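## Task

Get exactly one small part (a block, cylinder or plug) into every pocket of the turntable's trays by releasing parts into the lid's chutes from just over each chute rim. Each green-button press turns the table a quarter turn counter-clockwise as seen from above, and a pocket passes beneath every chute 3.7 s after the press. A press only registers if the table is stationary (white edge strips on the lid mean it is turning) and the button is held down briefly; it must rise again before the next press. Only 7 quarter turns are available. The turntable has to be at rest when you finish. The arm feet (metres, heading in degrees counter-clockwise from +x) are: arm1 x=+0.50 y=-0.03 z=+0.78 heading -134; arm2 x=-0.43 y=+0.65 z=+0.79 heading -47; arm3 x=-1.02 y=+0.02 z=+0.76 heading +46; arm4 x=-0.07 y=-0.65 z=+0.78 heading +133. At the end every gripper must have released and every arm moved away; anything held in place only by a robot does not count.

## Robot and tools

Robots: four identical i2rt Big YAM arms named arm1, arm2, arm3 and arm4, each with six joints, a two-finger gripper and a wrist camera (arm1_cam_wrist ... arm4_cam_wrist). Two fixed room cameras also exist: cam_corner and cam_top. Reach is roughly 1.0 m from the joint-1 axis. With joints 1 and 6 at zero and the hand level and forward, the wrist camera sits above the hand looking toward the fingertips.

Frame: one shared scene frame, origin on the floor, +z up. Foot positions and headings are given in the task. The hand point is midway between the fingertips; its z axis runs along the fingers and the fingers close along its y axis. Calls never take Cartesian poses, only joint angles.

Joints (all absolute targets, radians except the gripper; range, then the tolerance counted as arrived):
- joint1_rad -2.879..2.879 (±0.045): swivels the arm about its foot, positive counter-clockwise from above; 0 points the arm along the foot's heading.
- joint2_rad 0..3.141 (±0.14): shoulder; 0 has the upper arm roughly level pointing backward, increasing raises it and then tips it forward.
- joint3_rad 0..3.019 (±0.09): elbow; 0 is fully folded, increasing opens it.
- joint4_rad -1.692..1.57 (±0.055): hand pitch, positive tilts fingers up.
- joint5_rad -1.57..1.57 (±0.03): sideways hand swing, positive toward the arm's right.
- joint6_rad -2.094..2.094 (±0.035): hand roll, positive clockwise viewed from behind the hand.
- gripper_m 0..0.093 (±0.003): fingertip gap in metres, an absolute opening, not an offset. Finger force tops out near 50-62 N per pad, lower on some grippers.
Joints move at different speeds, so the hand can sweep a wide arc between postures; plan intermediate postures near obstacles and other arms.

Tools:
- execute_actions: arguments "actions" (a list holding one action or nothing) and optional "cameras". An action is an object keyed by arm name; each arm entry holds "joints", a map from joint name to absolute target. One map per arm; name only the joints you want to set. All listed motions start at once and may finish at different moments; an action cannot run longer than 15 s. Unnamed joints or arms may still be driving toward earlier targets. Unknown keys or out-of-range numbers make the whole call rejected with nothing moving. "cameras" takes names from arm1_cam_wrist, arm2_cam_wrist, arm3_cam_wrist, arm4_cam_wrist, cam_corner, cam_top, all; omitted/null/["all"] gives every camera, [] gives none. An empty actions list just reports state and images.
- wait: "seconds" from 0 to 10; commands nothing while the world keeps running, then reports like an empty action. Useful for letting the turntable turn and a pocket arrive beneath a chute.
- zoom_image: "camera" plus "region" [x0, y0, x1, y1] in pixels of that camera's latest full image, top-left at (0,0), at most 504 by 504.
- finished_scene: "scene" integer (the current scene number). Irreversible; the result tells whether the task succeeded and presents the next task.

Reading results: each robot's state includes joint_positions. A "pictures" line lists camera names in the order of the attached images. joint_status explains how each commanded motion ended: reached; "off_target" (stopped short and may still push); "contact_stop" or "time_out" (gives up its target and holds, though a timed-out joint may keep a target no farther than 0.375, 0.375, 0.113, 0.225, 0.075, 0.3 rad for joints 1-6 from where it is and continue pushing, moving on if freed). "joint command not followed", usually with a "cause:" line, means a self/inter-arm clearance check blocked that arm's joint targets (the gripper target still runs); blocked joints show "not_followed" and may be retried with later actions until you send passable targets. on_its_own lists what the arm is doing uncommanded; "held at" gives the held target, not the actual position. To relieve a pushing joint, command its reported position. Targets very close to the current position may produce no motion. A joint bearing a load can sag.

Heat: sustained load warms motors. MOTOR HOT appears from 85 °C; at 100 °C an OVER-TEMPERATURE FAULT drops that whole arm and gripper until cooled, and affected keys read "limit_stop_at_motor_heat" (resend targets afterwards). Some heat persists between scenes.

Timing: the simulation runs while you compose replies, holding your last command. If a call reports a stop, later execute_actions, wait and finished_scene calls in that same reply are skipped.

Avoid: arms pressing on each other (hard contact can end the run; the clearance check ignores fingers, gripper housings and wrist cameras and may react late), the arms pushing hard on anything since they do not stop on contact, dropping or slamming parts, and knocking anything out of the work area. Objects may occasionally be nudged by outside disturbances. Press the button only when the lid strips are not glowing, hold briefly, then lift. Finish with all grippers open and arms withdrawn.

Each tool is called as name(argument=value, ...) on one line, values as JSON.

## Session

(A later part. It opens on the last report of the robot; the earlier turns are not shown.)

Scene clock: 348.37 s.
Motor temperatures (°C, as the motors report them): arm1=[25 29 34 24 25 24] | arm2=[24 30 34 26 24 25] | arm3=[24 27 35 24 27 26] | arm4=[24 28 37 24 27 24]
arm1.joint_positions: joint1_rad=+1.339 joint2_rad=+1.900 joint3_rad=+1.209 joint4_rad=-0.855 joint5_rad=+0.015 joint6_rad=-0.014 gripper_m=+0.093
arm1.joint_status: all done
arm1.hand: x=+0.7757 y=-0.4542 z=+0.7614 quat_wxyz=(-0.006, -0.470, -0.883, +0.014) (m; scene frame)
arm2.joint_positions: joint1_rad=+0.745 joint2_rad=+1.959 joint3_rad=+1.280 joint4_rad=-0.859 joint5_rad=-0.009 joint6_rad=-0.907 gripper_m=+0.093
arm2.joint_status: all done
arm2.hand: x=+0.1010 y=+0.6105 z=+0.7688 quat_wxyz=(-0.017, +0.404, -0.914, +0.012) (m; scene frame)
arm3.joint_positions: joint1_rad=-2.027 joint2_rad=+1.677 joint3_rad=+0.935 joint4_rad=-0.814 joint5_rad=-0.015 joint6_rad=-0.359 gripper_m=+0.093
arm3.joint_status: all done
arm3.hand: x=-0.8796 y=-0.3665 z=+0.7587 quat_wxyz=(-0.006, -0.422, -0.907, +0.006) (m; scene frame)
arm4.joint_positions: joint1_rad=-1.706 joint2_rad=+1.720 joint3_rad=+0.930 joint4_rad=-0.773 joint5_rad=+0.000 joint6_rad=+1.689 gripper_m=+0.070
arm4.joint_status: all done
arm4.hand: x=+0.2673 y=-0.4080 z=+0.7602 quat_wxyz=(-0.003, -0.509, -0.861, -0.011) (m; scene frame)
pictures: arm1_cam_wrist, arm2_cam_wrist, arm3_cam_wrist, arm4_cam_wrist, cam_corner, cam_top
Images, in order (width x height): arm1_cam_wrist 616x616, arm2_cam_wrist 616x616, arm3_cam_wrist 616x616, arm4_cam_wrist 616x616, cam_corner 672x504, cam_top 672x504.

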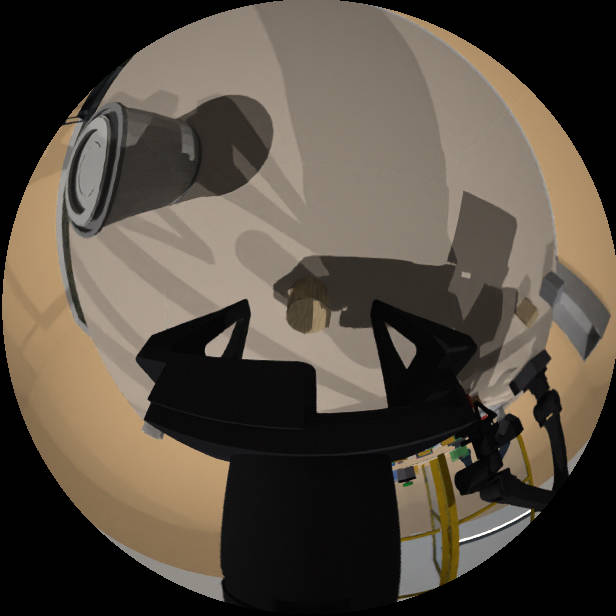

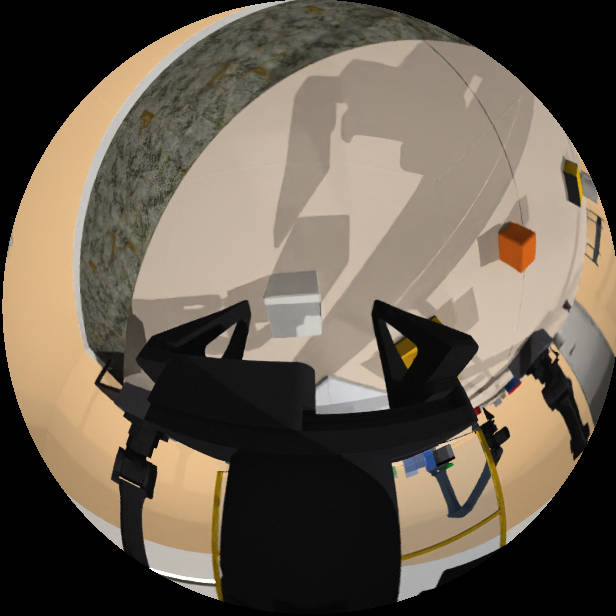

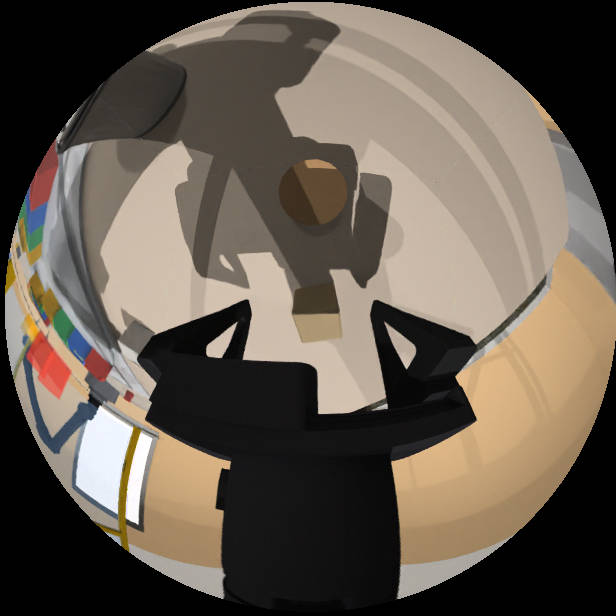

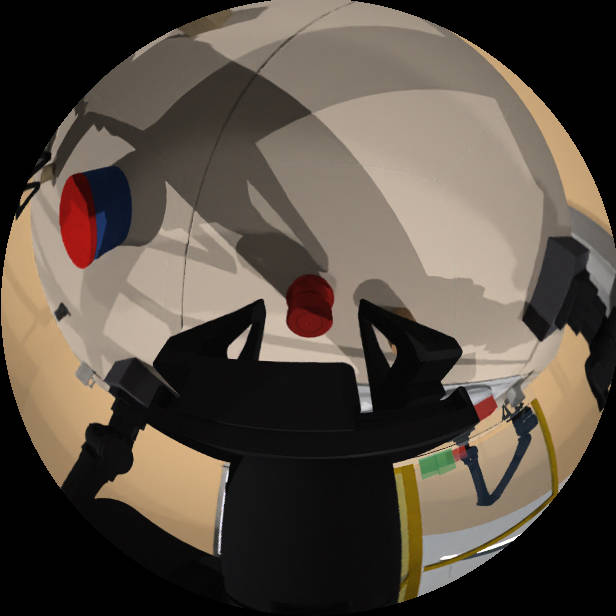

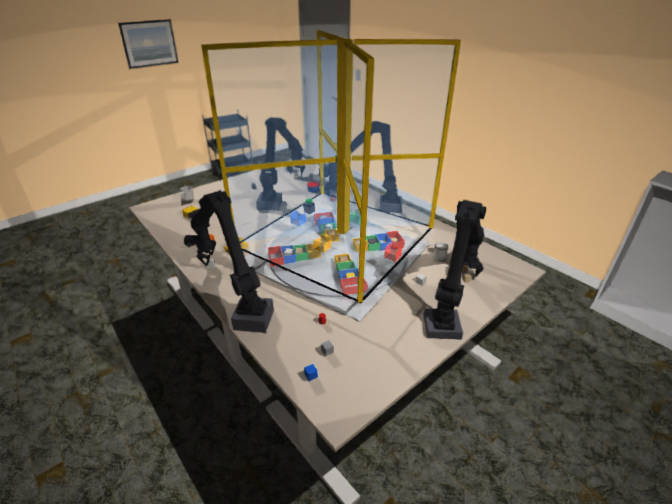

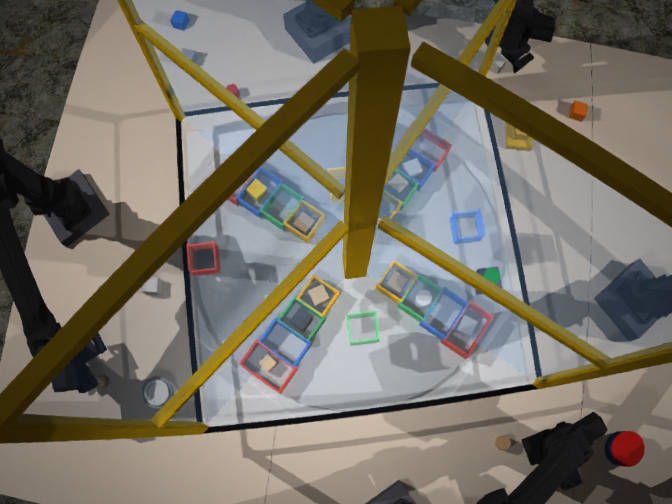

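execute_actions(actions=[{"arm1":{"joints":{"joint3_rad":1.19,"joint4_rad":-0.82}},"arm2":{"joints":{"joint3_rad":1.24,"joint4_rad":-0.82,"joint1_rad":0.77}},"arm3":{"joints":{"joint3_rad":0.915,"joint6_rad":-0.45}}}], cameras=[])

execute_actions(actions=[{"arm1":{"joints":{"gripper_m":0.012}},"arm2":{"joints":{"gripper_m":0.02}},"arm3":{"joints":{"gripper_m":0.012}},"arm4":{"joints":{"gripper_m":0.008}}}], cameras=[])

execute_actions(actions=[{"arm1":{"joints":{"joint2_rad":0.81,"joint3_rad":0.87,"joint4_rad":-1.62}},"arm2":{"joints":{"joint2_rad":0.81,"joint3_rad":0.87,"joint4_rad":-1.62,"joint6_rad":0.02}},"arm3":{"joints":{"joint2_rad":0.81,"joint3_rad":0.87,"joint4_rad":-1.62,"joint6_rad":-0.51}},"arm4":{"joints":{"joint2_rad":0.81,"joint3_rad":0.89,"joint4_rad":-1.3}}}], cameras=[])

execute_actions(actions=[{"arm1":{"joints":{"joint1_rad":-0.755,"joint6_rad":-0.46}},"arm2":{"joints":{"joint1_rad":-0.515}},"arm3":{"joints":{"joint1_rad":-1.057}},"arm4":{"joints":{"joint1_rad":-0.445,"joint6_rad":0,"joint4_rad":-1.62}}}], cameras=[])

execute_actions(actions=[{"arm1":{"joints":{"joint2_rad":1.3,"joint3_rad":1.29,"joint4_rad":-1.34}},"arm2":{"joints":{"joint2_rad":1.48,"joint3_rad":1.32,"joint4_rad":-0.945}},"arm3":{"joints":{"joint2_rad":1.36,"joint3_rad":1.3,"joint4_rad":-1.29}},"arm4":{"joints":{"joint2_rad":1.42,"joint3_rad":1.33,"joint4_rad":-1.24}}}], cameras=[])

execute_actions(actions=[{"arm1":{"joints":{"joint2_rad":1.445}},"arm2":{"joints":{"joint2_rad":1.625}},"arm3":{"joints":{"joint2_rad":1.505}},"arm4":{"joints":{"joint2_rad":1.565}}}], cameras=["arm1_cam_wrist","arm2_cam_wrist","arm3_cam_wrist","arm4_cam_wrist"])

Scene clock: 372.20 s.
Motor temperatures (°C, as the motors report them): arm1=[25 30 32 24 25 24] | arm2=[24 31 33 26 24 25] | arm3=[24 27 34 24 27 26] | arm4=[24 28 36 24 27 24]
arm1.joint_positions: joint1_rad=+1.339 joint2_rad=+1.900 joint3_rad=+1.192 joint4_rad=-0.833 joint5_rad=+0.015 joint6_rad=-0.014 gripper_m=+0.093
arm1.joint_status: all done
arm1.hand: x=+0.7739 y=-0.4514 z=+0.7564 quat_wxyz=(-0.008, -0.470, -0.883, +0.015) (m; scene frame)
arm2.joint_positions: joint1_rad=+0.759 joint2_rad=+1.958 joint3_rad=+1.247 joint4_rad=-0.835 joint5_rad=-0.009 joint6_rad=-0.907 gripper_m=+0.093
arm2.joint_status: all done
arm2.hand: x=+0.0913 y=+0.6183 z=+0.7592 quat_wxyz=(-0.013, +0.410, -0.912, +0.010) (m; scene frame)
arm3.joint_positions: joint1_rad=-2.027 joint2_rad=+1.677 joint3_rad=+0.922 joint4_rad=-0.814 joint5_rad=-0.015 joint6_rad=-0.440 gripper_m=+0.093
arm3.joint_status: all done
arm3.hand: x=-0.8818 y=-0.3604 z=+0.7550 quat_wxyz=(-0.001, -0.385, -0.923, +0.001) (m; scene frame)
arm4.joint_positions: joint1_rad=-1.706 joint2_rad=+1.720 joint3_rad=+0.930 joint4_rad=-0.773 joint5_rad=+0.000 joint6_rad=+1.689 gripper_m=+0.070
arm4.joint_status: not commanded
arm4.hand: x=+0.2673 y=-0.4080 z=+0.7602 quat_wxyz=(-0.003, -0.509, -0.861, -0.011) (m; scene frame)
pictures: none
No camera images: the call's "cameras" was empty. Leave "cameras" out to get every camera's image.

Scene clock: 372.90 s.
Motor temperatures (°C, as the motors report them): arm1=[25 30 32 24 25 24] | arm2=[24 31 33 26 24 25] | arm3=[24 27 34 24 27 26] | arm4=[24 28 36 24 27 24]
arm1.joint_positions: joint1_rad=+1.339 joint2_rad=+1.900 joint3_rad=+1.192 joint4_rad=-0.833 joint5_rad=+0.015 joint6_rad=-0.014 gripper_m=+0.031
arm1.joint_status: gripper_m off_target (ended at +0.031, target +0.012)
arm1.hand: x=+0.7739 y=-0.4514 z=+0.7564 quat_wxyz=(-0.008, -0.470, -0.882, +0.015) (m; scene frame)
arm2.joint_positions: joint1_rad=+0.759 joint2_rad=+1.958 joint3_rad=+1.247 joint4_rad=-0.835 joint5_rad=-0.009 joint6_rad=-0.908 gripper_m=+0.039
arm2.joint_status: gripper_m off_target (ended at +0.039, target +0.020)
arm2.hand: x=+0.0913 y=+0.6183 z=+0.7592 quat_wxyz=(-0.013, +0.411, -0.912, +0.010) (m; scene frame)
arm3.joint_positions: joint1_rad=-2.027 joint2_rad=+1.677 joint3_rad=+0.922 joint4_rad=-0.814 joint5_rad=-0.014 joint6_rad=-0.441 gripper_m=+0.032
arm3.joint_status: gripper_m off_target (ended at +0.032, target +0.012)
arm3.hand: x=-0.8819 y=-0.3604 z=+0.7550 quat_wxyz=(-0.001, -0.384, -0.923, +0.001) (m; scene frame)
arm4.joint_positions: joint1_rad=-1.706 joint2_rad=+1.720 joint3_rad=+0.930 joint4_rad=-0.772 joint5_rad=+0.000 joint6_rad=+1.689 gripper_m=+0.028
arm4.joint_status: gripper_m off_target (ended at +0.028, target +0.008)
arm4.hand: x=+0.2673 y=-0.4080 z=+0.7602 quat_wxyz=(-0.003, -0.509, -0.861, -0.011) (m; scene frame)
pictures: none
No camera images: the call's "cameras" was empty. Leave "cameras" out to get every camera's image.

Scene clock: 374.73 s.
Motor temperatures (°C, as the motors report them): arm1=[25 30 32 24 25 24] | arm2=[24 31 32 26 24 25] | arm3=[24 27 34 24 27 26] | arm4=[24 28 36 24 27 24]
arm1.joint_positions: joint1_rad=+1.339 joint2_rad=+0.807 joint3_rad=+0.868 joint4_rad=-1.611 joint5_rad=+0.015 joint6_rad=-0.014 gripper_m=+0.031
arm1.joint_status: all done
arm1.hand: x=+0.6054 y=-0.1914 z=+1.0131 quat_wxyz=(-0.004, -0.470, -0.882, +0.013) (m; scene frame)
arm2.joint_positions: joint1_rad=+0.759 joint2_rad=+0.807 joint3_rad=+0.880 joint4_rad=-1.606 joint5_rad=-0.009 joint6_rad=+0.007 gripper_m=+0.039
arm2.joint_status: all done
arm2.hand: x=-0.2344 y=+0.6421 z=+1.0290 quat_wxyz=(-0.023, -0.034, -0.999, +0.003) (m; scene frame)
arm3.joint_positions: joint1_rad=-2.027 joint2_rad=+0.813 joint3_rad=+0.867 joint4_rad=-1.610 joint5_rad=-0.014 joint6_rad=-0.500 gripper_m=+0.032
arm3.joint_status: all done
arm3.hand: x=-0.9497 y=-0.1589 z=+0.9897 quat_wxyz=(-0.005, -0.357, -0.934, +0.006) (m; scene frame)
arm4.joint_positions: joint1_rad=-1.706 joint2_rad=+0.808 joint3_rad=+0.879 joint4_rad=-1.289 joint5_rad=+0.000 joint6_rad=+1.689 gripper_m=+0.028
arm4.joint_status: all done
arm4.hand: x=+0.1499 y=-0.4931 z=+1.0277 quat_wxyz=(-0.072, -0.501, -0.846, -0.167) (m; scene frame)
pictures: none
No camera images: the call's "cameras" was empty. Leave "cameras" out to get every camera's image.

Scene clock: 376.97 s.
Motor temperatures (°C, as the motors report them): arm1=[25 30 32 24 25 24] | arm2=[24 30 32 26 24 25] | arm3=[24 27 34 24 27 26] | arm4=[24 28 36 24 27 24]
arm1.joint_positions: joint1_rad=-0.744 joint2_rad=+0.807 joint3_rad=+0.868 joint4_rad=-1.611 joint5_rad=+0.015 joint6_rad=-0.444 gripper_m=+0.031
arm1.joint_status: all done
arm1.hand: x=+0.3058 y=-0.0358 z=+1.0144 quat_wxyz=(+0.010, -0.968, -0.252, +0.012) (m; scene frame)
arm2.joint_positions: joint1_rad=-0.505 joint2_rad=+0.807 joint3_rad=+0.880 joint4_rad=-1.606 joint5_rad=-0.009 joint6_rad=+0.009 gripper_m=+0.039
arm2.joint_status: all done
arm2.hand: x=-0.3837 y=+0.4606 z=+1.0306 quat_wxyz=(-0.025, -0.618, -0.785, +0.011) (m; scene frame)
arm3.joint_positions: joint1_rad=-1.060 joint2_rad=+0.813 joint3_rad=+0.867 joint4_rad=-1.610 joint5_rad=-0.015 joint6_rad=-0.501 gripper_m=+0.032
arm3.joint_status: all done
arm3.hand: x=-0.8275 y=-0.0239 z=+0.9872 quat_wxyz=(-0.002, +0.119, -0.993, -0.002) (m; scene frame)
arm4.joint_positions: joint1_rad=-0.455 joint2_rad=+0.808 joint3_rad=+0.879 joint4_rad=-1.607 joint5_rad=-0.001 joint6_rad=+0.012 gripper_m=+0.028
arm4.joint_status: all done
arm4.hand: x=-0.1326 y=-0.4630 z=+1.0104 quat_wxyz=(-0.017, +0.801, -0.598, -0.014) (m; scene frame)
pictures: none
No camera images: the call's "cameras" was empty. Leave "cameras" out to get every camera's image.

Scene clock: 378.43 s.
Motor temperatures (°C, as the motors report them): arm1=[25 30 33 24 25 24] | arm2=[24 30 33 26 24 25] | arm3=[24 27 34 24 27 26] | arm4=[24 28 36 24 27 24]
arm1.joint_positions: joint1_rad=-0.744 joint2_rad=+1.307 joint3_rad=+1.243 joint4_rad=-1.347 joint5_rad=+0.015 joint6_rad=-0.445 gripper_m=+0.031
arm1.joint_status: all done
arm1.hand: x=+0.0928 y=-0.0499 z=+1.0331 quat_wxyz=(+0.023, -0.964, -0.251, +0.079) (m; scene frame)
arm2.joint_positions: joint1_rad=-0.505 joint2_rad=+1.488 joint3_rad=+1.276 joint4_rad=-0.966 joint5_rad=-0.009 joint6_rad=+0.009 gripper_m=+0.039
arm2.joint_status: all done
arm2.hand: x=-0.3040 y=+0.1433 z=+1.0084 quat_wxyz=(-0.164, -0.605, -0.770, +0.119) (m; scene frame)
arm3.joint_positions: joint1_rad=-1.060 joint2_rad=+1.361 joint3_rad=+1.247 joint4_rad=-1.297 joint5_rad=-0.015 joint6_rad=-0.501 gripper_m=+0.032
arm3.joint_status: all done
arm3.hand: x=-0.6033 y=-0.0843 z=+0.9866 quat_wxyz=(-0.070, +0.119, -0.990, +0.026) (m; scene frame)
arm4.joint_positions: joint1_rad=-0.455 joint2_rad=+1.439 joint3_rad=+1.276 joint4_rad=-1.252 joint5_rad=-0.001 joint6_rad=+0.012 gripper_m=+0.028
arm4.joint_status: all done
arm4.hand: x=-0.2084 y=-0.2182 z=+0.9898 quat_wxyz=(-0.053, +0.799, -0.595, -0.063) (m; scene frame)
pictures: none
No camera images: the call's "cameras" was empty. Leave "cameras" out to get every camera's image.

Scene clock: 379.60 s.
Motor temperatures (°C, as the motors report them): arm1=[25 30 33 24 25 24] | arm2=[24 30 33 26 24 25] | arm3=[24 27 34 24 27 26] | arm4=[24 28 37 24 27 24]
arm1.joint_positions: joint1_rad=-0.744 joint2_rad=+1.456 joint3_rad=+1.253 joint4_rad=-1.347 joint5_rad=+0.015 joint6_rad=-0.445 gripper_m=+0.031
arm1.joint_status: all done
arm1.hand: x=+0.0764 y=-0.0510 z=+0.9785 quat_wxyz=(+0.010, -0.968, -0.252, +0.011) (m; scene frame)
arm2.joint_positions: joint1_rad=-0.505 joint2_rad=+1.633 joint3_rad=+1.277 joint4_rad=-0.962 joint5_rad=-0.009 joint6_rad=+0.009 gripper_m=+0.039
arm2.joint_status: all done
arm2.hand: x=-0.3018 y=+0.1355 z=+0.9360 quat_wxyz=(-0.110, -0.613, -0.779, +0.077) (m; scene frame)
arm3.joint_positions: joint1_rad=-1.060 joint2_rad=+1.510 joint3_rad=+1.257 joint4_rad=-1.297 joint5_rad=-0.015 joint6_rad=-0.501 gripper_m=+0.032
arm3.joint_status: all done
arm3.hand: x=-0.5911 y=-0.0881 z=+0.9286 quat_wxyz=(-0.005, +0.119, -0.993, +0.000) (m; scene frame)
arm4.joint_positions: joint1_rad=-0.455 joint2_rad=+1.587 joint3_rad=+1.279 joint4_rad=-1.252 joint5_rad=-0.001 joint6_rad=+0.012 gripper_m=+0.028
arm4.joint_status: all done
arm4.hand: x=-0.2101 y=-0.2100 z=+0.9265 quat_wxyz=(-0.010, +0.802, -0.598, -0.004) (m; scene frame)
pictures: arm1_cam_wrist, arm2_cam_wrist, arm3_cam_wrist, arm4_cam_wrist
Images, in order (width x height): arm1_cam_wrist 616x616, arm2_cam_wrist 616x616, arm3_cam_wrist 616x616, arm4_cam_wrist 616x616.

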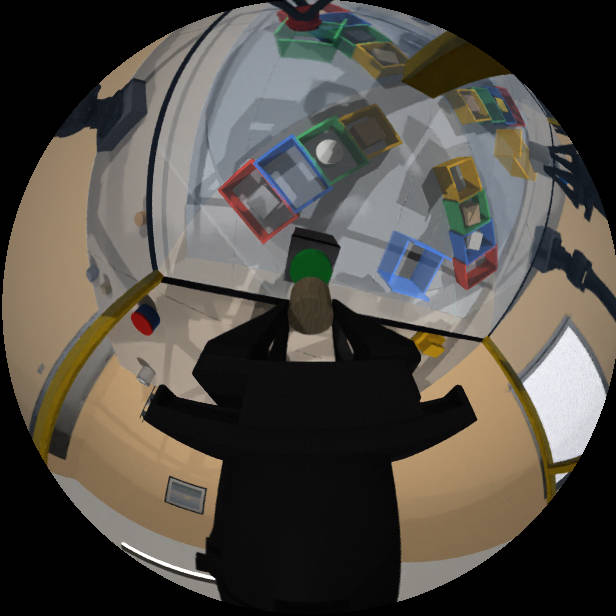

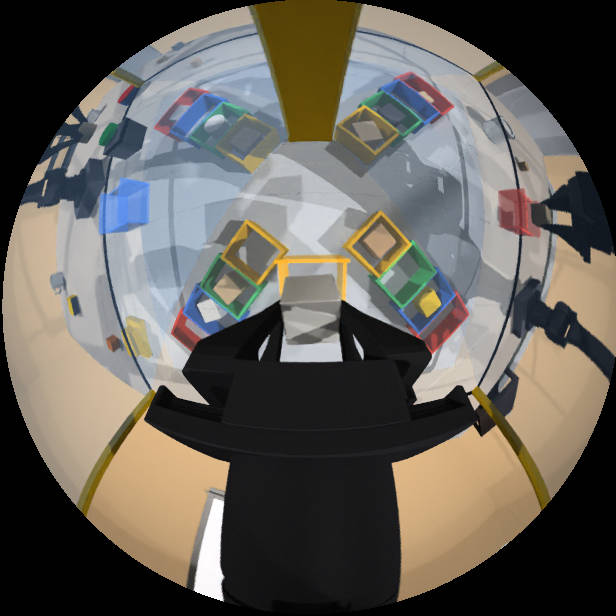

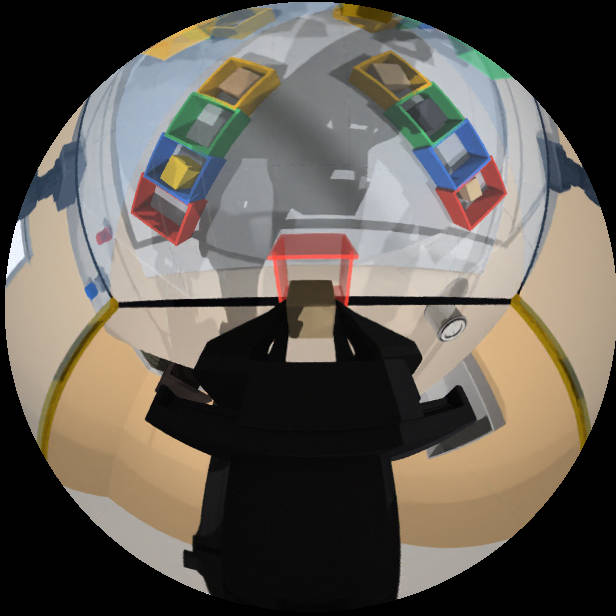

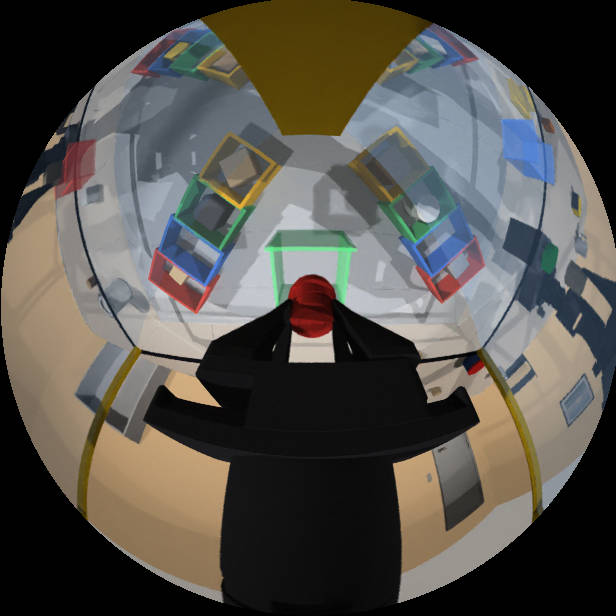

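execute_actions(actions=[{"arm1":{"joints":{"joint2_rad":1.505,"joint3_rad":1.19,"joint4_rad":-1.245}}}], cameras=[])

execute_actions(actions=[{"arm1":{"joints":{"joint3_rad":1.44,"joint4_rad":-1.325}}}], cameras=[])

execute_actions(actions=[{"arm1":{"joints":{"joint1_rad":-0.998,"joint2_rad":1.66}}}], cameras=[])

wait(seconds=0.8)

execute_actions(actions=[{"arm1":{"joints":{"gripper_m":0.07}},"arm2":{"joints":{"gripper_m":0.07}},"arm3":{"joints":{"gripper_m":0.07}}}], cameras=[])

execute_actions(actions=[{"arm1":{"joints":{"joint2_rad":0.81,"joint3_rad":0.87,"joint4_rad":-1.62,"joint6_rad":-0.2,"gripper_m":0.093}},"arm2":{"joints":{"joint2_rad":0.81,"joint3_rad":0.87,"joint4_rad":-1.62}},"arm3":{"joints":{"joint2_rad":0.81,"joint3_rad":0.87,"joint4_rad":-1.62}}}], cameras=[])

execute_actions(actions=[{"arm1":{"joints":{"joint1_rad":0.73}},"arm3":{"joints":{"joint1_rad":-1.968,"joint6_rad":0.3}}}], cameras=[])

execute_actions(actions=[{"arm1":{"joints":{"joint2_rad":1.9,"joint3_rad":1.53,"joint4_rad":-0.98}},"arm3":{"joints":{"joint2_rad":1.68,"joint3_rad":1.215,"joint4_rad":-0.895}}}], cameras=[])

execute_actions(actions=[{"arm1":{"joints":{"joint2_rad":2.07}},"arm3":{"joints":{"joint2_rad":1.845}}}], cameras=["arm1_cam_wrist","arm3_cam_wrist","cam_top"])

Scene clock: 403.63 s.
Motor temperatures (°C, as the motors report them): arm1=[25 30 35 24 25 24] | arm2=[24 30 35 26 24 25] | arm3=[24 27 36 24 27 26] | arm4=[24 29 39 24 27 24]
arm1.joint_positions: joint1_rad=-0.744 joint2_rad=+1.484 joint3_rad=+1.197 joint4_rad=-1.257 joint5_rad=+0.015 joint6_rad=-0.445 gripper_m=+0.031
arm1.joint_status: all done
arm1.hand: x=+0.0721 y=-0.0513 z=+0.9462 quat_wxyz=(+0.010, -0.967, -0.252, +0.014) (m; scene frame)
arm2.joint_positions: joint1_rad=-0.505 joint2_rad=+1.633 joint3_rad=+1.277 joint4_rad=-0.962 joint5_rad=-0.009 joint6_rad=+0.009 gripper_m=+0.039
arm2.joint_status: not commanded
arm2.hand: x=-0.3018 y=+0.1355 z=+0.9360 quat_wxyz=(-0.110, -0.613, -0.779, +0.077) (m; scene frame)
arm3.joint_positions: joint1_rad=-1.060 joint2_rad=+1.510 joint3_rad=+1.257 joint4_rad=-1.297 joint5_rad=-0.015 joint6_rad=-0.501 gripper_m=+0.032
arm3.joint_status: not commanded
arm3.hand: x=-0.5911 y=-0.0881 z=+0.9286 quat_wxyz=(-0.005, +0.119, -0.993, +0.000) (m; scene frame)
arm4.joint_positions: joint1_rad=-0.455 joint2_rad=+1.587 joint3_rad=+1.279 joint4_rad=-1.252 joint5_rad=-0.001 joint6_rad=+0.012 gripper_m=+0.028
arm4.joint_status: not commanded
arm4.hand: x=-0.2101 y=-0.2100 z=+0.9265 quat_wxyz=(-0.010, +0.802, -0.598, -0.004) (m; scene frame)
pictures: none
No camera images: the call's "cameras" was empty. Leave "cameras" out to get every camera's image.

Scene clock: 404.63 s.
Motor temperatures (°C, as the motors report them): arm1=[25 30 35 24 25 24] | arm2=[24 30 35 26 24 25] | arm3=[24 27 36 24 27 26] | arm4=[24 29 39 24 27 24]
arm1.joint_positions: joint1_rad=-0.744 joint2_rad=+1.499 joint3_rad=+1.409 joint4_rad=-1.316 joint5_rad=+0.015 joint6_rad=-0.445 gripper_m=+0.031
arm1.joint_status: all done
arm1.hand: x=+0.0188 y=-0.0548 z=+1.0233 quat_wxyz=(+0.023, -0.964, -0.251, +0.082) (m; scene frame)
arm2.joint_positions: joint1_rad=-0.505 joint2_rad=+1.633 joint3_rad=+1.277 joint4_rad=-0.962 joint5_rad=-0.009 joint6_rad=+0.009 gripper_m=+0.039
arm2.joint_status: not commanded
arm2.hand: x=-0.3018 y=+0.1355 z=+0.9360 quat_wxyz=(-0.110, -0.613, -0.779, +0.077) (m; scene frame)
arm3.joint_positions: joint1_rad=-1.060 joint2_rad=+1.510 joint3_rad=+1.257 joint4_rad=-1.297 joint5_rad=-0.015 joint6_rad=-0.501 gripper_m=+0.032
arm3.joint_status: not commanded
arm3.hand: x=-0.5911 y=-0.0881 z=+0.9286 quat_wxyz=(-0.005, +0.119, -0.993, +0.000) (m; scene frame)
arm4.joint_positions: joint1_rad=-0.455 joint2_rad=+1.587 joint3_rad=+1.279 joint4_rad=-1.252 joint5_rad=-0.001 joint6_rad=+0.012 gripper_m=+0.028
arm4.joint_status: not commanded
arm4.hand: x=-0.2101 y=-0.2100 z=+0.9265 quat_wxyz=(-0.010, +0.802, -0.598, -0.004) (m; scene frame)
pictures: none
No camera images: the call's "cameras" was empty. Leave "cameras" out to get every camera's image.

Scene clock: 405.80 s.
Motor temperatures (°C, as the motors report them): arm1=[25 30 35 24 25 24] | arm2=[24 30 35 26 24 25] | arm3=[24 27 36 24 27 26] | arm4=[24 29 39 24 27 24]
arm1.joint_positions: joint1_rad=-1.011 joint2_rad=+1.671 joint3_rad=+1.409 joint4_rad=-1.316 joint5_rad=+0.016 joint6_rad=-0.446 gripper_m=+0.031
arm1.joint_status: all done
arm1.hand: x=+0.0170 y=+0.0759 z=+0.9429 quat_wxyz=(+0.007, -0.993, -0.122, -0.004) (m; scene frame)
arm2.joint_positions: joint1_rad=-0.505 joint2_rad=+1.633 joint3_rad=+1.277 joint4_rad=-0.962 joint5_rad=-0.009 joint6_rad=+0.009 gripper_m=+0.039
arm2.joint_status: not commanded
arm2.hand: x=-0.3018 y=+0.1355 z=+0.9360 quat_wxyz=(-0.110, -0.613, -0.779, +0.077) (m; scene frame)
arm3.joint_positions: joint1_rad=-1.060 joint2_rad=+1.510 joint3_rad=+1.257 joint4_rad=-1.297 joint5_rad=-0.015 joint6_rad=-0.501 gripper_m=+0.032
arm3.joint_status: not commanded
arm3.hand: x=-0.5911 y=-0.0881 z=+0.9286 quat_wxyz=(-0.005, +0.119, -0.993, +0.000) (m; scene frame)
arm4.joint_positions: joint1_rad=-0.455 joint2_rad=+1.587 joint3_rad=+1.279 joint4_rad=-1.252 joint5_rad=-0.001 joint6_rad=+0.012 gripper_m=+0.028
arm4.joint_status: not commanded
arm4.hand: x=-0.2101 y=-0.2100 z=+0.9265 quat_wxyz=(-0.010, +0.802, -0.598, -0.004) (m; scene frame)
pictures: none
No camera images: the call's "cameras" was empty. Leave "cameras" out to get every camera's image.

Scene clock: 406.60 s.
Motor temperatures (°C, as the motors report them): arm1=[25 30 35 24 25 24] | arm2=[24 30 35 26 24 25] | arm3=[24 27 36 24 27 26] | arm4=[24 29 39 24 27 24]
arm1.joint_positions: joint1_rad=-1.011 joint2_rad=+1.671 joint3_rad=+1.409 joint4_rad=-1.316 joint5_rad=+0.016 joint6_rad=-0.446 gripper_m=+0.031
arm1.joint_status: all done
arm1.hand: x=+0.0170 y=+0.0759 z=+0.9429 quat_wxyz=(+0.007, -0.993, -0.122, -0.004) (m; scene frame)
arm2.joint_positions: joint1_rad=-0.505 joint2_rad=+1.633 joint3_rad=+1.277 joint4_rad=-0.962 joint5_rad=-0.009 joint6_rad=+0.009 gripper_m=+0.039
arm2.joint_status: not commanded
arm2.hand: x=-0.3018 y=+0.1355 z=+0.9360 quat_wxyz=(-0.110, -0.613, -0.779, +0.077) (m; scene frame)
arm3.joint_positions: joint1_rad=-1.060 joint2_rad=+1.510 joint3_rad=+1.257 joint4_rad=-1.297 joint5_rad=-0.015 joint6_rad=-0.501 gripper_m=+0.032
arm3.joint_status: not commanded
arm3.hand: x=-0.5911 y=-0.0881 z=+0.9286 quat_wxyz=(-0.005, +0.119, -0.993, +0.000) (m; scene frame)
arm4.joint_positions: joint1_rad=-0.455 joint2_rad=+1.587 joint3_rad=+1.279 joint4_rad=-1.252 joint5_rad=-0.001 joint6_rad=+0.012 gripper_m=+0.028
arm4.joint_status: not commanded
arm4.hand: x=-0.2101 y=-0.2100 z=+0.9265 quat_wxyz=(-0.010, +0.802, -0.598, -0.004) (m; scene frame)
wait: 0.80 s; at rest by 0.27 s
pictures: arm1_cam_wrist, arm2_cam_wrist, arm3_cam_wrist, arm4_cam_wrist, cam_corner, cam_top
Images, in order (width x height): arm1_cam_wrist 616x616, arm2_cam_wrist 616x616, arm3_cam_wrist 616x616, arm4_cam_wrist 616x616, cam_corner 672x504, cam_top 672x504.

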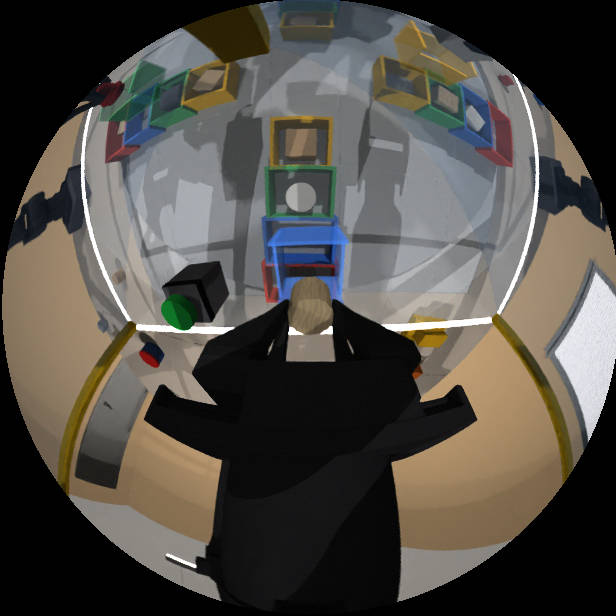

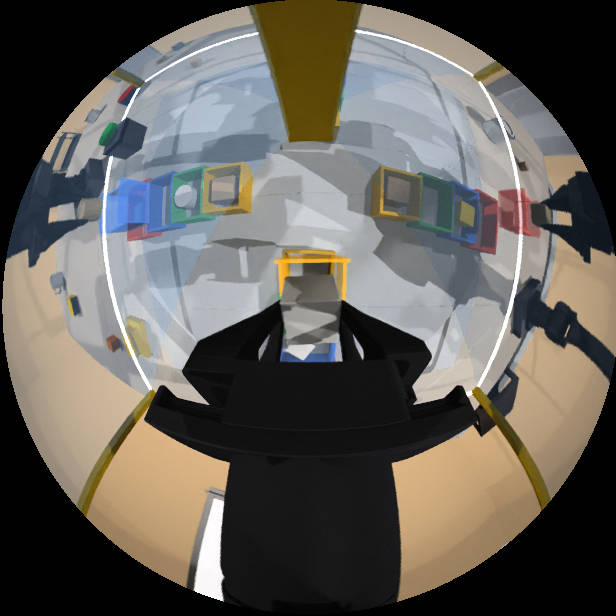

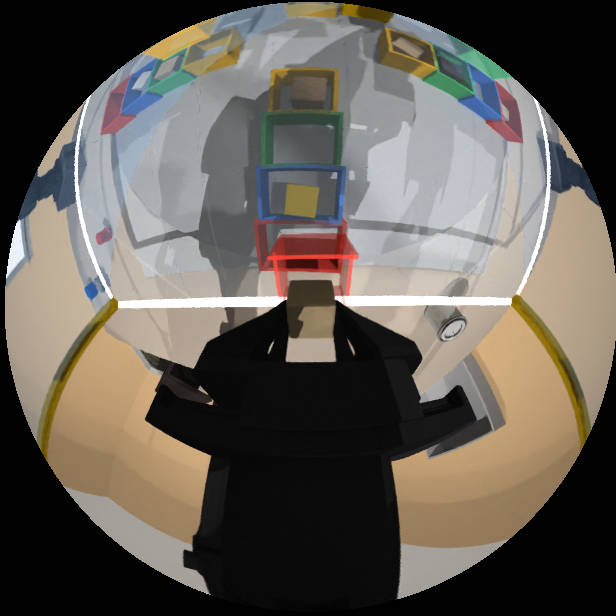

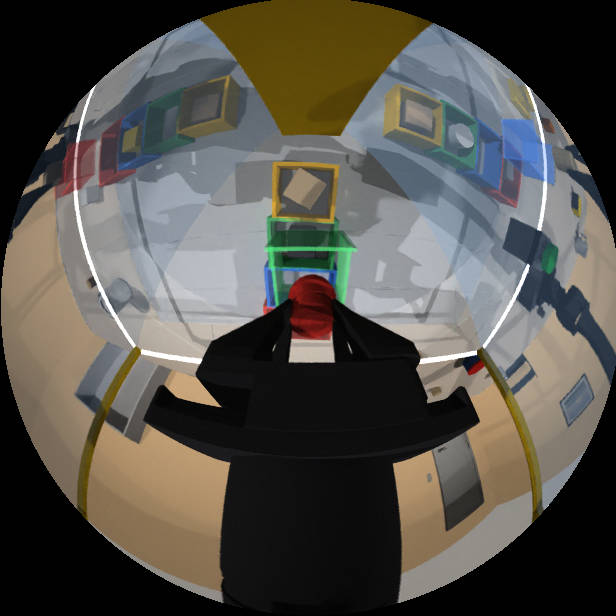

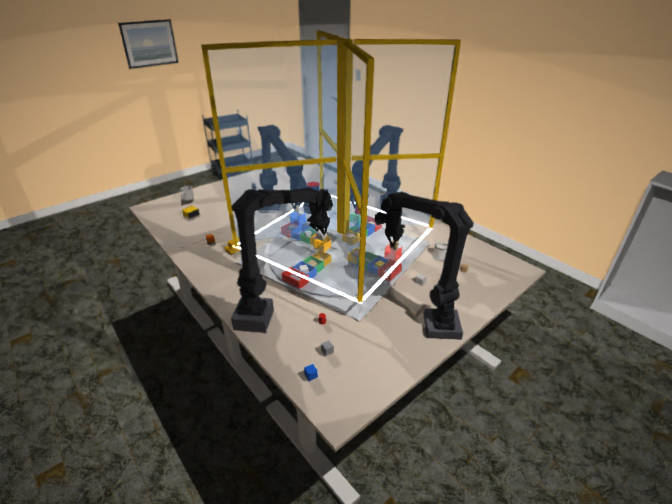

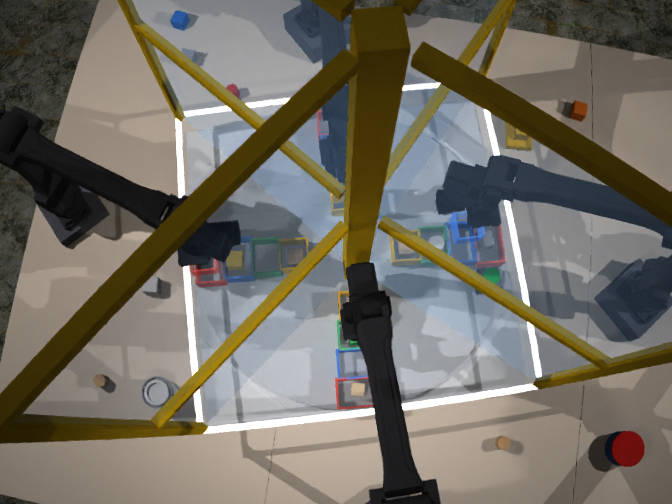

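Scene clock: 407.23 s.
Motor temperatures (°C, as the motors report them): arm1=[25 30 35 24 25 24] | arm2=[24 30 35 26 24 25] | arm3=[24 27 36 24 27 26] | arm4=[24 29 39 24 27 24]
arm1.joint_positions: joint1_rad=-1.011 joint2_rad=+1.671 joint3_rad=+1.409 joint4_rad=-1.316 joint5_rad=+0.016 joint6_rad=-0.446 gripper_m=+0.070
arm1.joint_status: all done
arm1.hand: x=+0.0170 y=+0.0759 z=+0.9429 quat_wxyz=(+0.007, -0.993, -0.122, -0.004) (m; scene frame)
arm2.joint_positions: joint1_rad=-0.505 joint2_rad=+1.633 joint3_rad=+1.277 joint4_rad=-0.962 joint5_rad=-0.009 joint6_rad=+0.009 gripper_m=+0.070
arm2.joint_status: all done
arm2.hand: x=-0.3018 y=+0.1355 z=+0.9360 quat_wxyz=(-0.110, -0.613, -0.779, +0.077) (m; scene frame)
arm3.joint_positions: joint1_rad=-1.060 joint2_rad=+1.510 joint3_rad=+1.257 joint4_rad=-1.297 joint5_rad=-0.015 joint6_rad=-0.501 gripper_m=+0.070
arm3.joint_status: all done
arm3.hand: x=-0.5911 y=-0.0881 z=+0.9286 quat_wxyz=(-0.005, +0.119, -0.993, +0.000) (m; scene frame)
arm4.joint_positions: joint1_rad=-0.455 joint2_rad=+1.587 joint3_rad=+1.279 joint4_rad=-1.252 joint5_rad=-0.001 joint6_rad=+0.012 gripper_m=+0.028
arm4.joint_status: not commanded
arm4.hand: x=-0.2101 y=-0.2100 z=+0.9265 quat_wxyz=(-0.010, +0.802, -0.598, -0.004) (m; scene frame)
pictures: none
No camera images: the call's "cameras" was empty. Leave "cameras" out to get every camera's image.

Scene clock: 408.70 s.
Motor temperatures (°C, as the motors report them): arm1=[25 30 35 24 25 24] | arm2=[24 30 35 26 24 25] | arm3=[24 27 36 24 27 26] | arm4=[24 29 39 24 27 24]
arm1.joint_positions: joint1_rad=-1.011 joint2_rad=+0.806 joint3_rad=+0.874 joint4_rad=-1.614 joint5_rad=+0.016 joint6_rad=-0.216 gripper_m=+0.093
arm1.joint_status: all done
arm1.hand: x=+0.3100 y=+0.0162 z=+1.0166 quat_wxyz=(+0.010, -1.000, -0.007, +0.013) (m; scene frame)
arm2.joint_positions: joint1_rad=-0.505 joint2_rad=+0.802 joint3_rad=+0.883 joint4_rad=-1.606 joint5_rad=-0.009 joint6_rad=+0.009 gripper_m=+0.070
arm2.joint_status: all done
arm2.hand: x=-0.3836 y=+0.4602 z=+1.0329 quat_wxyz=(-0.028, -0.618, -0.785, +0.014) (m; scene frame)
arm3.joint_positions: joint1_rad=-1.060 joint2_rad=+0.812 joint3_rad=+0.879 joint4_rad=-1.614 joint5_rad=-0.015 joint6_rad=-0.501 gripper_m=+0.070
arm3.joint_status: all done
arm3.hand: x=-0.8259 y=-0.0243 z=+0.9920 quat_wxyz=(-0.007, +0.119, -0.993, +0.000) (m; scene frame)
arm4.joint_positions: joint1_rad=-0.455 joint2_rad=+1.587 joint3_rad=+1.279 joint4_rad=-1.252 joint5_rad=-0.001 joint6_rad=+0.012 gripper_m=+0.028
arm4.joint_status: not commanded
arm4.hand: x=-0.2101 y=-0.2100 z=+0.9265 quat_wxyz=(-0.010, +0.802, -0.598, -0.004) (m; scene frame)
pictures: none
No camera images: the call's "cameras" was empty. Leave "cameras" out to get every camera's image.

Scene clock: 410.57 s.
Motor temperatures (°C, as the motors report them): arm1=[25 29 34 24 25 24] | arm2=[24 30 35 26 24 25] | arm3=[24 27 36 24 27 26] | arm4=[24 29 39 24 27 24]
arm1.joint_positions: joint1_rad=+0.719 joint2_rad=+0.806 joint3_rad=+0.874 joint4_rad=-1.614 joint5_rad=+0.015 joint6_rad=-0.214 gripper_m=+0.093
arm1.joint_status: all done
arm1.hand: x=+0.4900 y=-0.2214 z=+1.0159 quat_wxyz=(+0.000, -0.644, -0.765, +0.016) (m; scene frame)
arm2.joint_positions: joint1_rad=-0.505 joint2_rad=+0.802 joint3_rad=+0.883 joint4_rad=-1.606 joint5_rad=-0.009 joint6_rad=+0.009 gripper_m=+0.070
arm2.joint_status: not commanded
arm2.hand: x=-0.3836 y=+0.4602 z=+1.0329 quat_wxyz=(-0.028, -0.618, -0.785, +0.014) (m; scene frame)
arm3.joint_positions: joint1_rad=-1.965 joint2_rad=+0.812 joint3_rad=+0.879 joint4_rad=-1.614 joint5_rad=-0.015 joint6_rad=+0.290 gripper_m=+0.070
arm3.joint_status: all done
arm3.hand: x=-0.9378 y=-0.1557 z=+0.9943 quat_wxyz=(-0.011, -0.666, -0.746, +0.005) (m; scene frame)
arm4.joint_positions: joint1_rad=-0.455 joint2_rad=+1.587 joint3_rad=+1.279 joint4_rad=-1.252 joint5_rad=-0.001 joint6_rad=+0.012 gripper_m=+0.028
arm4.joint_status: not commanded
arm4.hand: x=-0.2101 y=-0.2100 z=+0.9265 quat_wxyz=(-0.010, +0.802, -0.598, -0.004) (m; scene frame)
pictures: none
No camera images: the call's "cameras" was empty. Leave "cameras" out to get every camera's image.

Scene clock: 412.43 s.
Motor temperatures (°C, as the motors report them): arm1=[25 30 35 24 25 24] | arm2=[24 30 34 26 24 25] | arm3=[24 27 36 24 27 26] | arm4=[24 29 39 24 27 24]
arm1.joint_positions: joint1_rad=+0.719 joint2_rad=+1.907 joint3_rad=+1.494 joint4_rad=-0.990 joint5_rad=+0.015 joint6_rad=-0.214 gripper_m=+0.093
arm1.joint_status: all done
arm1.hand: x=+0.4723 y=-0.6275 z=+0.8549 quat_wxyz=(-0.044, -0.642, -0.762, +0.073) (m; scene frame)
arm2.joint_positions: joint1_rad=-0.505 joint2_rad=+0.802 joint3_rad=+0.883 joint4_rad=-1.606 joint5_rad=-0.009 joint6_rad=+0.009 gripper_m=+0.070
arm2.joint_status: not commanded
arm2.hand: x=-0.3836 y=+0.4602 z=+1.0329 quat_wxyz=(-0.028, -0.618, -0.785, +0.014) (m; scene frame)
arm3.joint_positions: joint1_rad=-1.965 joint2_rad=+1.682 joint3_rad=+1.193 joint4_rad=-0.906 joint5_rad=-0.015 joint6_rad=+0.291 gripper_m=+0.070
arm3.joint_status: all done
arm3.hand: x=-0.8166 y=-0.4460 z=+0.8407 quat_wxyz=(-0.080, -0.663, -0.743, +0.038) (m; scene frame)
arm4.joint_positions: joint1_rad=-0.455 joint2_rad=+1.587 joint3_rad=+1.279 joint4_rad=-1.252 joint5_rad=-0.001 joint6_rad=+0.012 gripper_m=+0.028
arm4.joint_status: not commanded
arm4.hand: x=-0.2101 y=-0.2100 z=+0.9265 quat_wxyz=(-0.010, +0.802, -0.598, -0.004) (m; scene frame)
pictures: none
No camera images: the call's "cameras" was empty. Leave "cameras" out to get every camera's image.

Scene clock: 413.70 s.
Motor temperatures (°C, as the motors report them): arm1=[25 30 35 24 25 24] | arm2=[24 30 34 26 24 25] | arm3=[24 27 36 24 27 26] | arm4=[24 29 39 24 27 24]
arm1.joint_positions: joint1_rad=+0.719 joint2_rad=+2.082 joint3_rad=+1.504 joint4_rad=-0.988 joint5_rad=+0.015 joint6_rad=-0.214 gripper_m=+0.093
arm1.joint_status: all done
arm1.hand: x=+0.4725 y=-0.6129 z=+0.7582 quat_wxyz=(+0.006, -0.644, -0.765, +0.008) (m; scene frame)
arm2.joint_positions: joint1_rad=-0.505 joint2_rad=+0.802 joint3_rad=+0.883 joint4_rad=-1.606 joint5_rad=-0.009 joint6_rad=+0.009 gripper_m=+0.070
arm2.joint_status: not commanded
arm2.hand: x=-0.3836 y=+0.4602 z=+1.0329 quat_wxyz=(-0.028, -0.618, -0.785, +0.014) (m; scene frame)
arm3.joint_positions: joint1_rad=-1.965 joint2_rad=+1.851 joint3_rad=+1.193 joint4_rad=-0.903 joint5_rad=-0.015 joint6_rad=+0.291 gripper_m=+0.070
arm3.joint_status: all done
arm3.hand: x=-0.8236 y=-0.4325 z=+0.7591 quat_wxyz=(-0.005, -0.667, -0.745, +0.002) (m; scene frame)
arm4.joint_positions: joint1_rad=-0.455 joint2_rad=+1.587 joint3_rad=+1.279 joint4_rad=-1.252 joint5_rad=-0.001 joint6_rad=+0.012 gripper_m=+0.028
arm4.joint_status: not commanded
arm4.hand: x=-0.2101 y=-0.2100 z=+0.9265 quat_wxyz=(-0.010, +0.802, -0.598, -0.004) (m; scene frame)
pictures: arm1_cam_wrist, arm3_cam_wrist, cam_top
Images, in order (width x height): arm1_cam_wrist 616x616, arm3_cam_wrist 616x616, cam_top 672x504.

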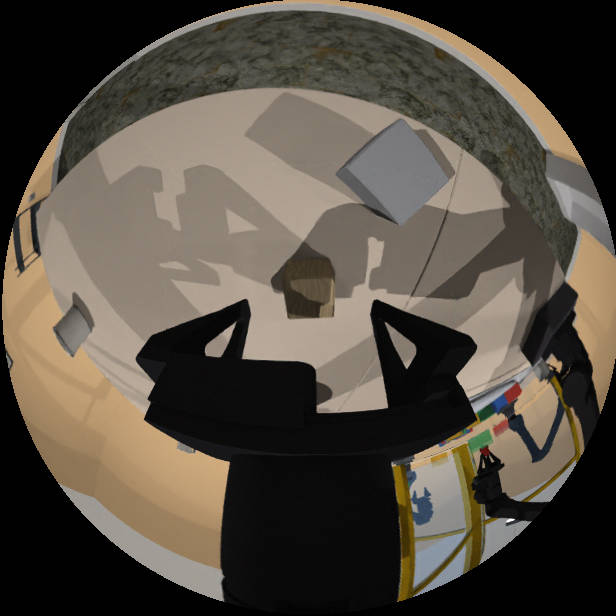

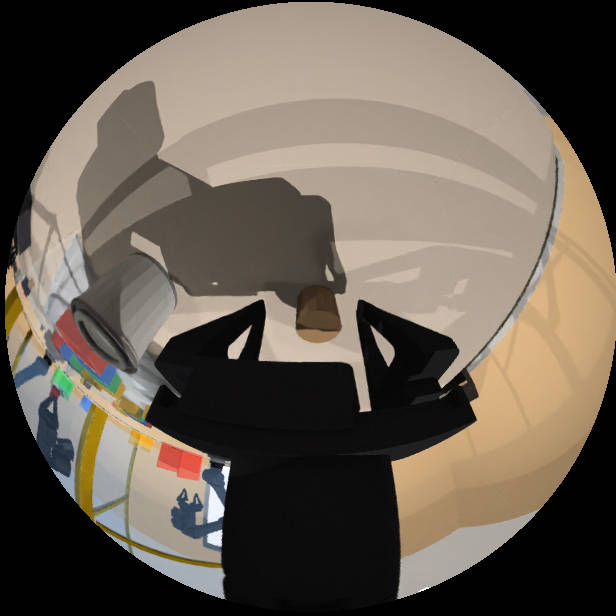

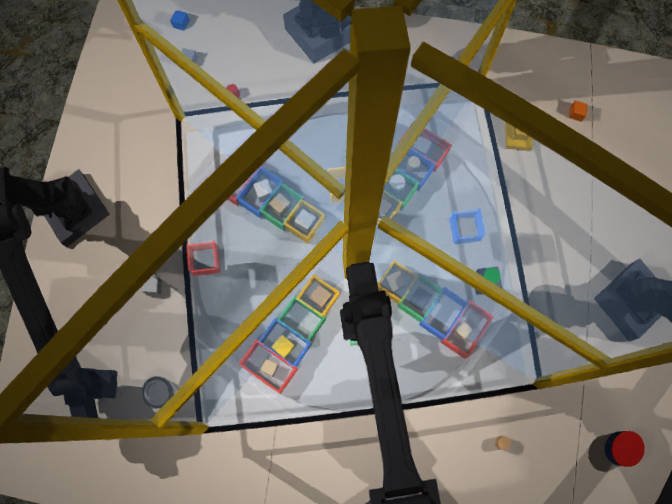

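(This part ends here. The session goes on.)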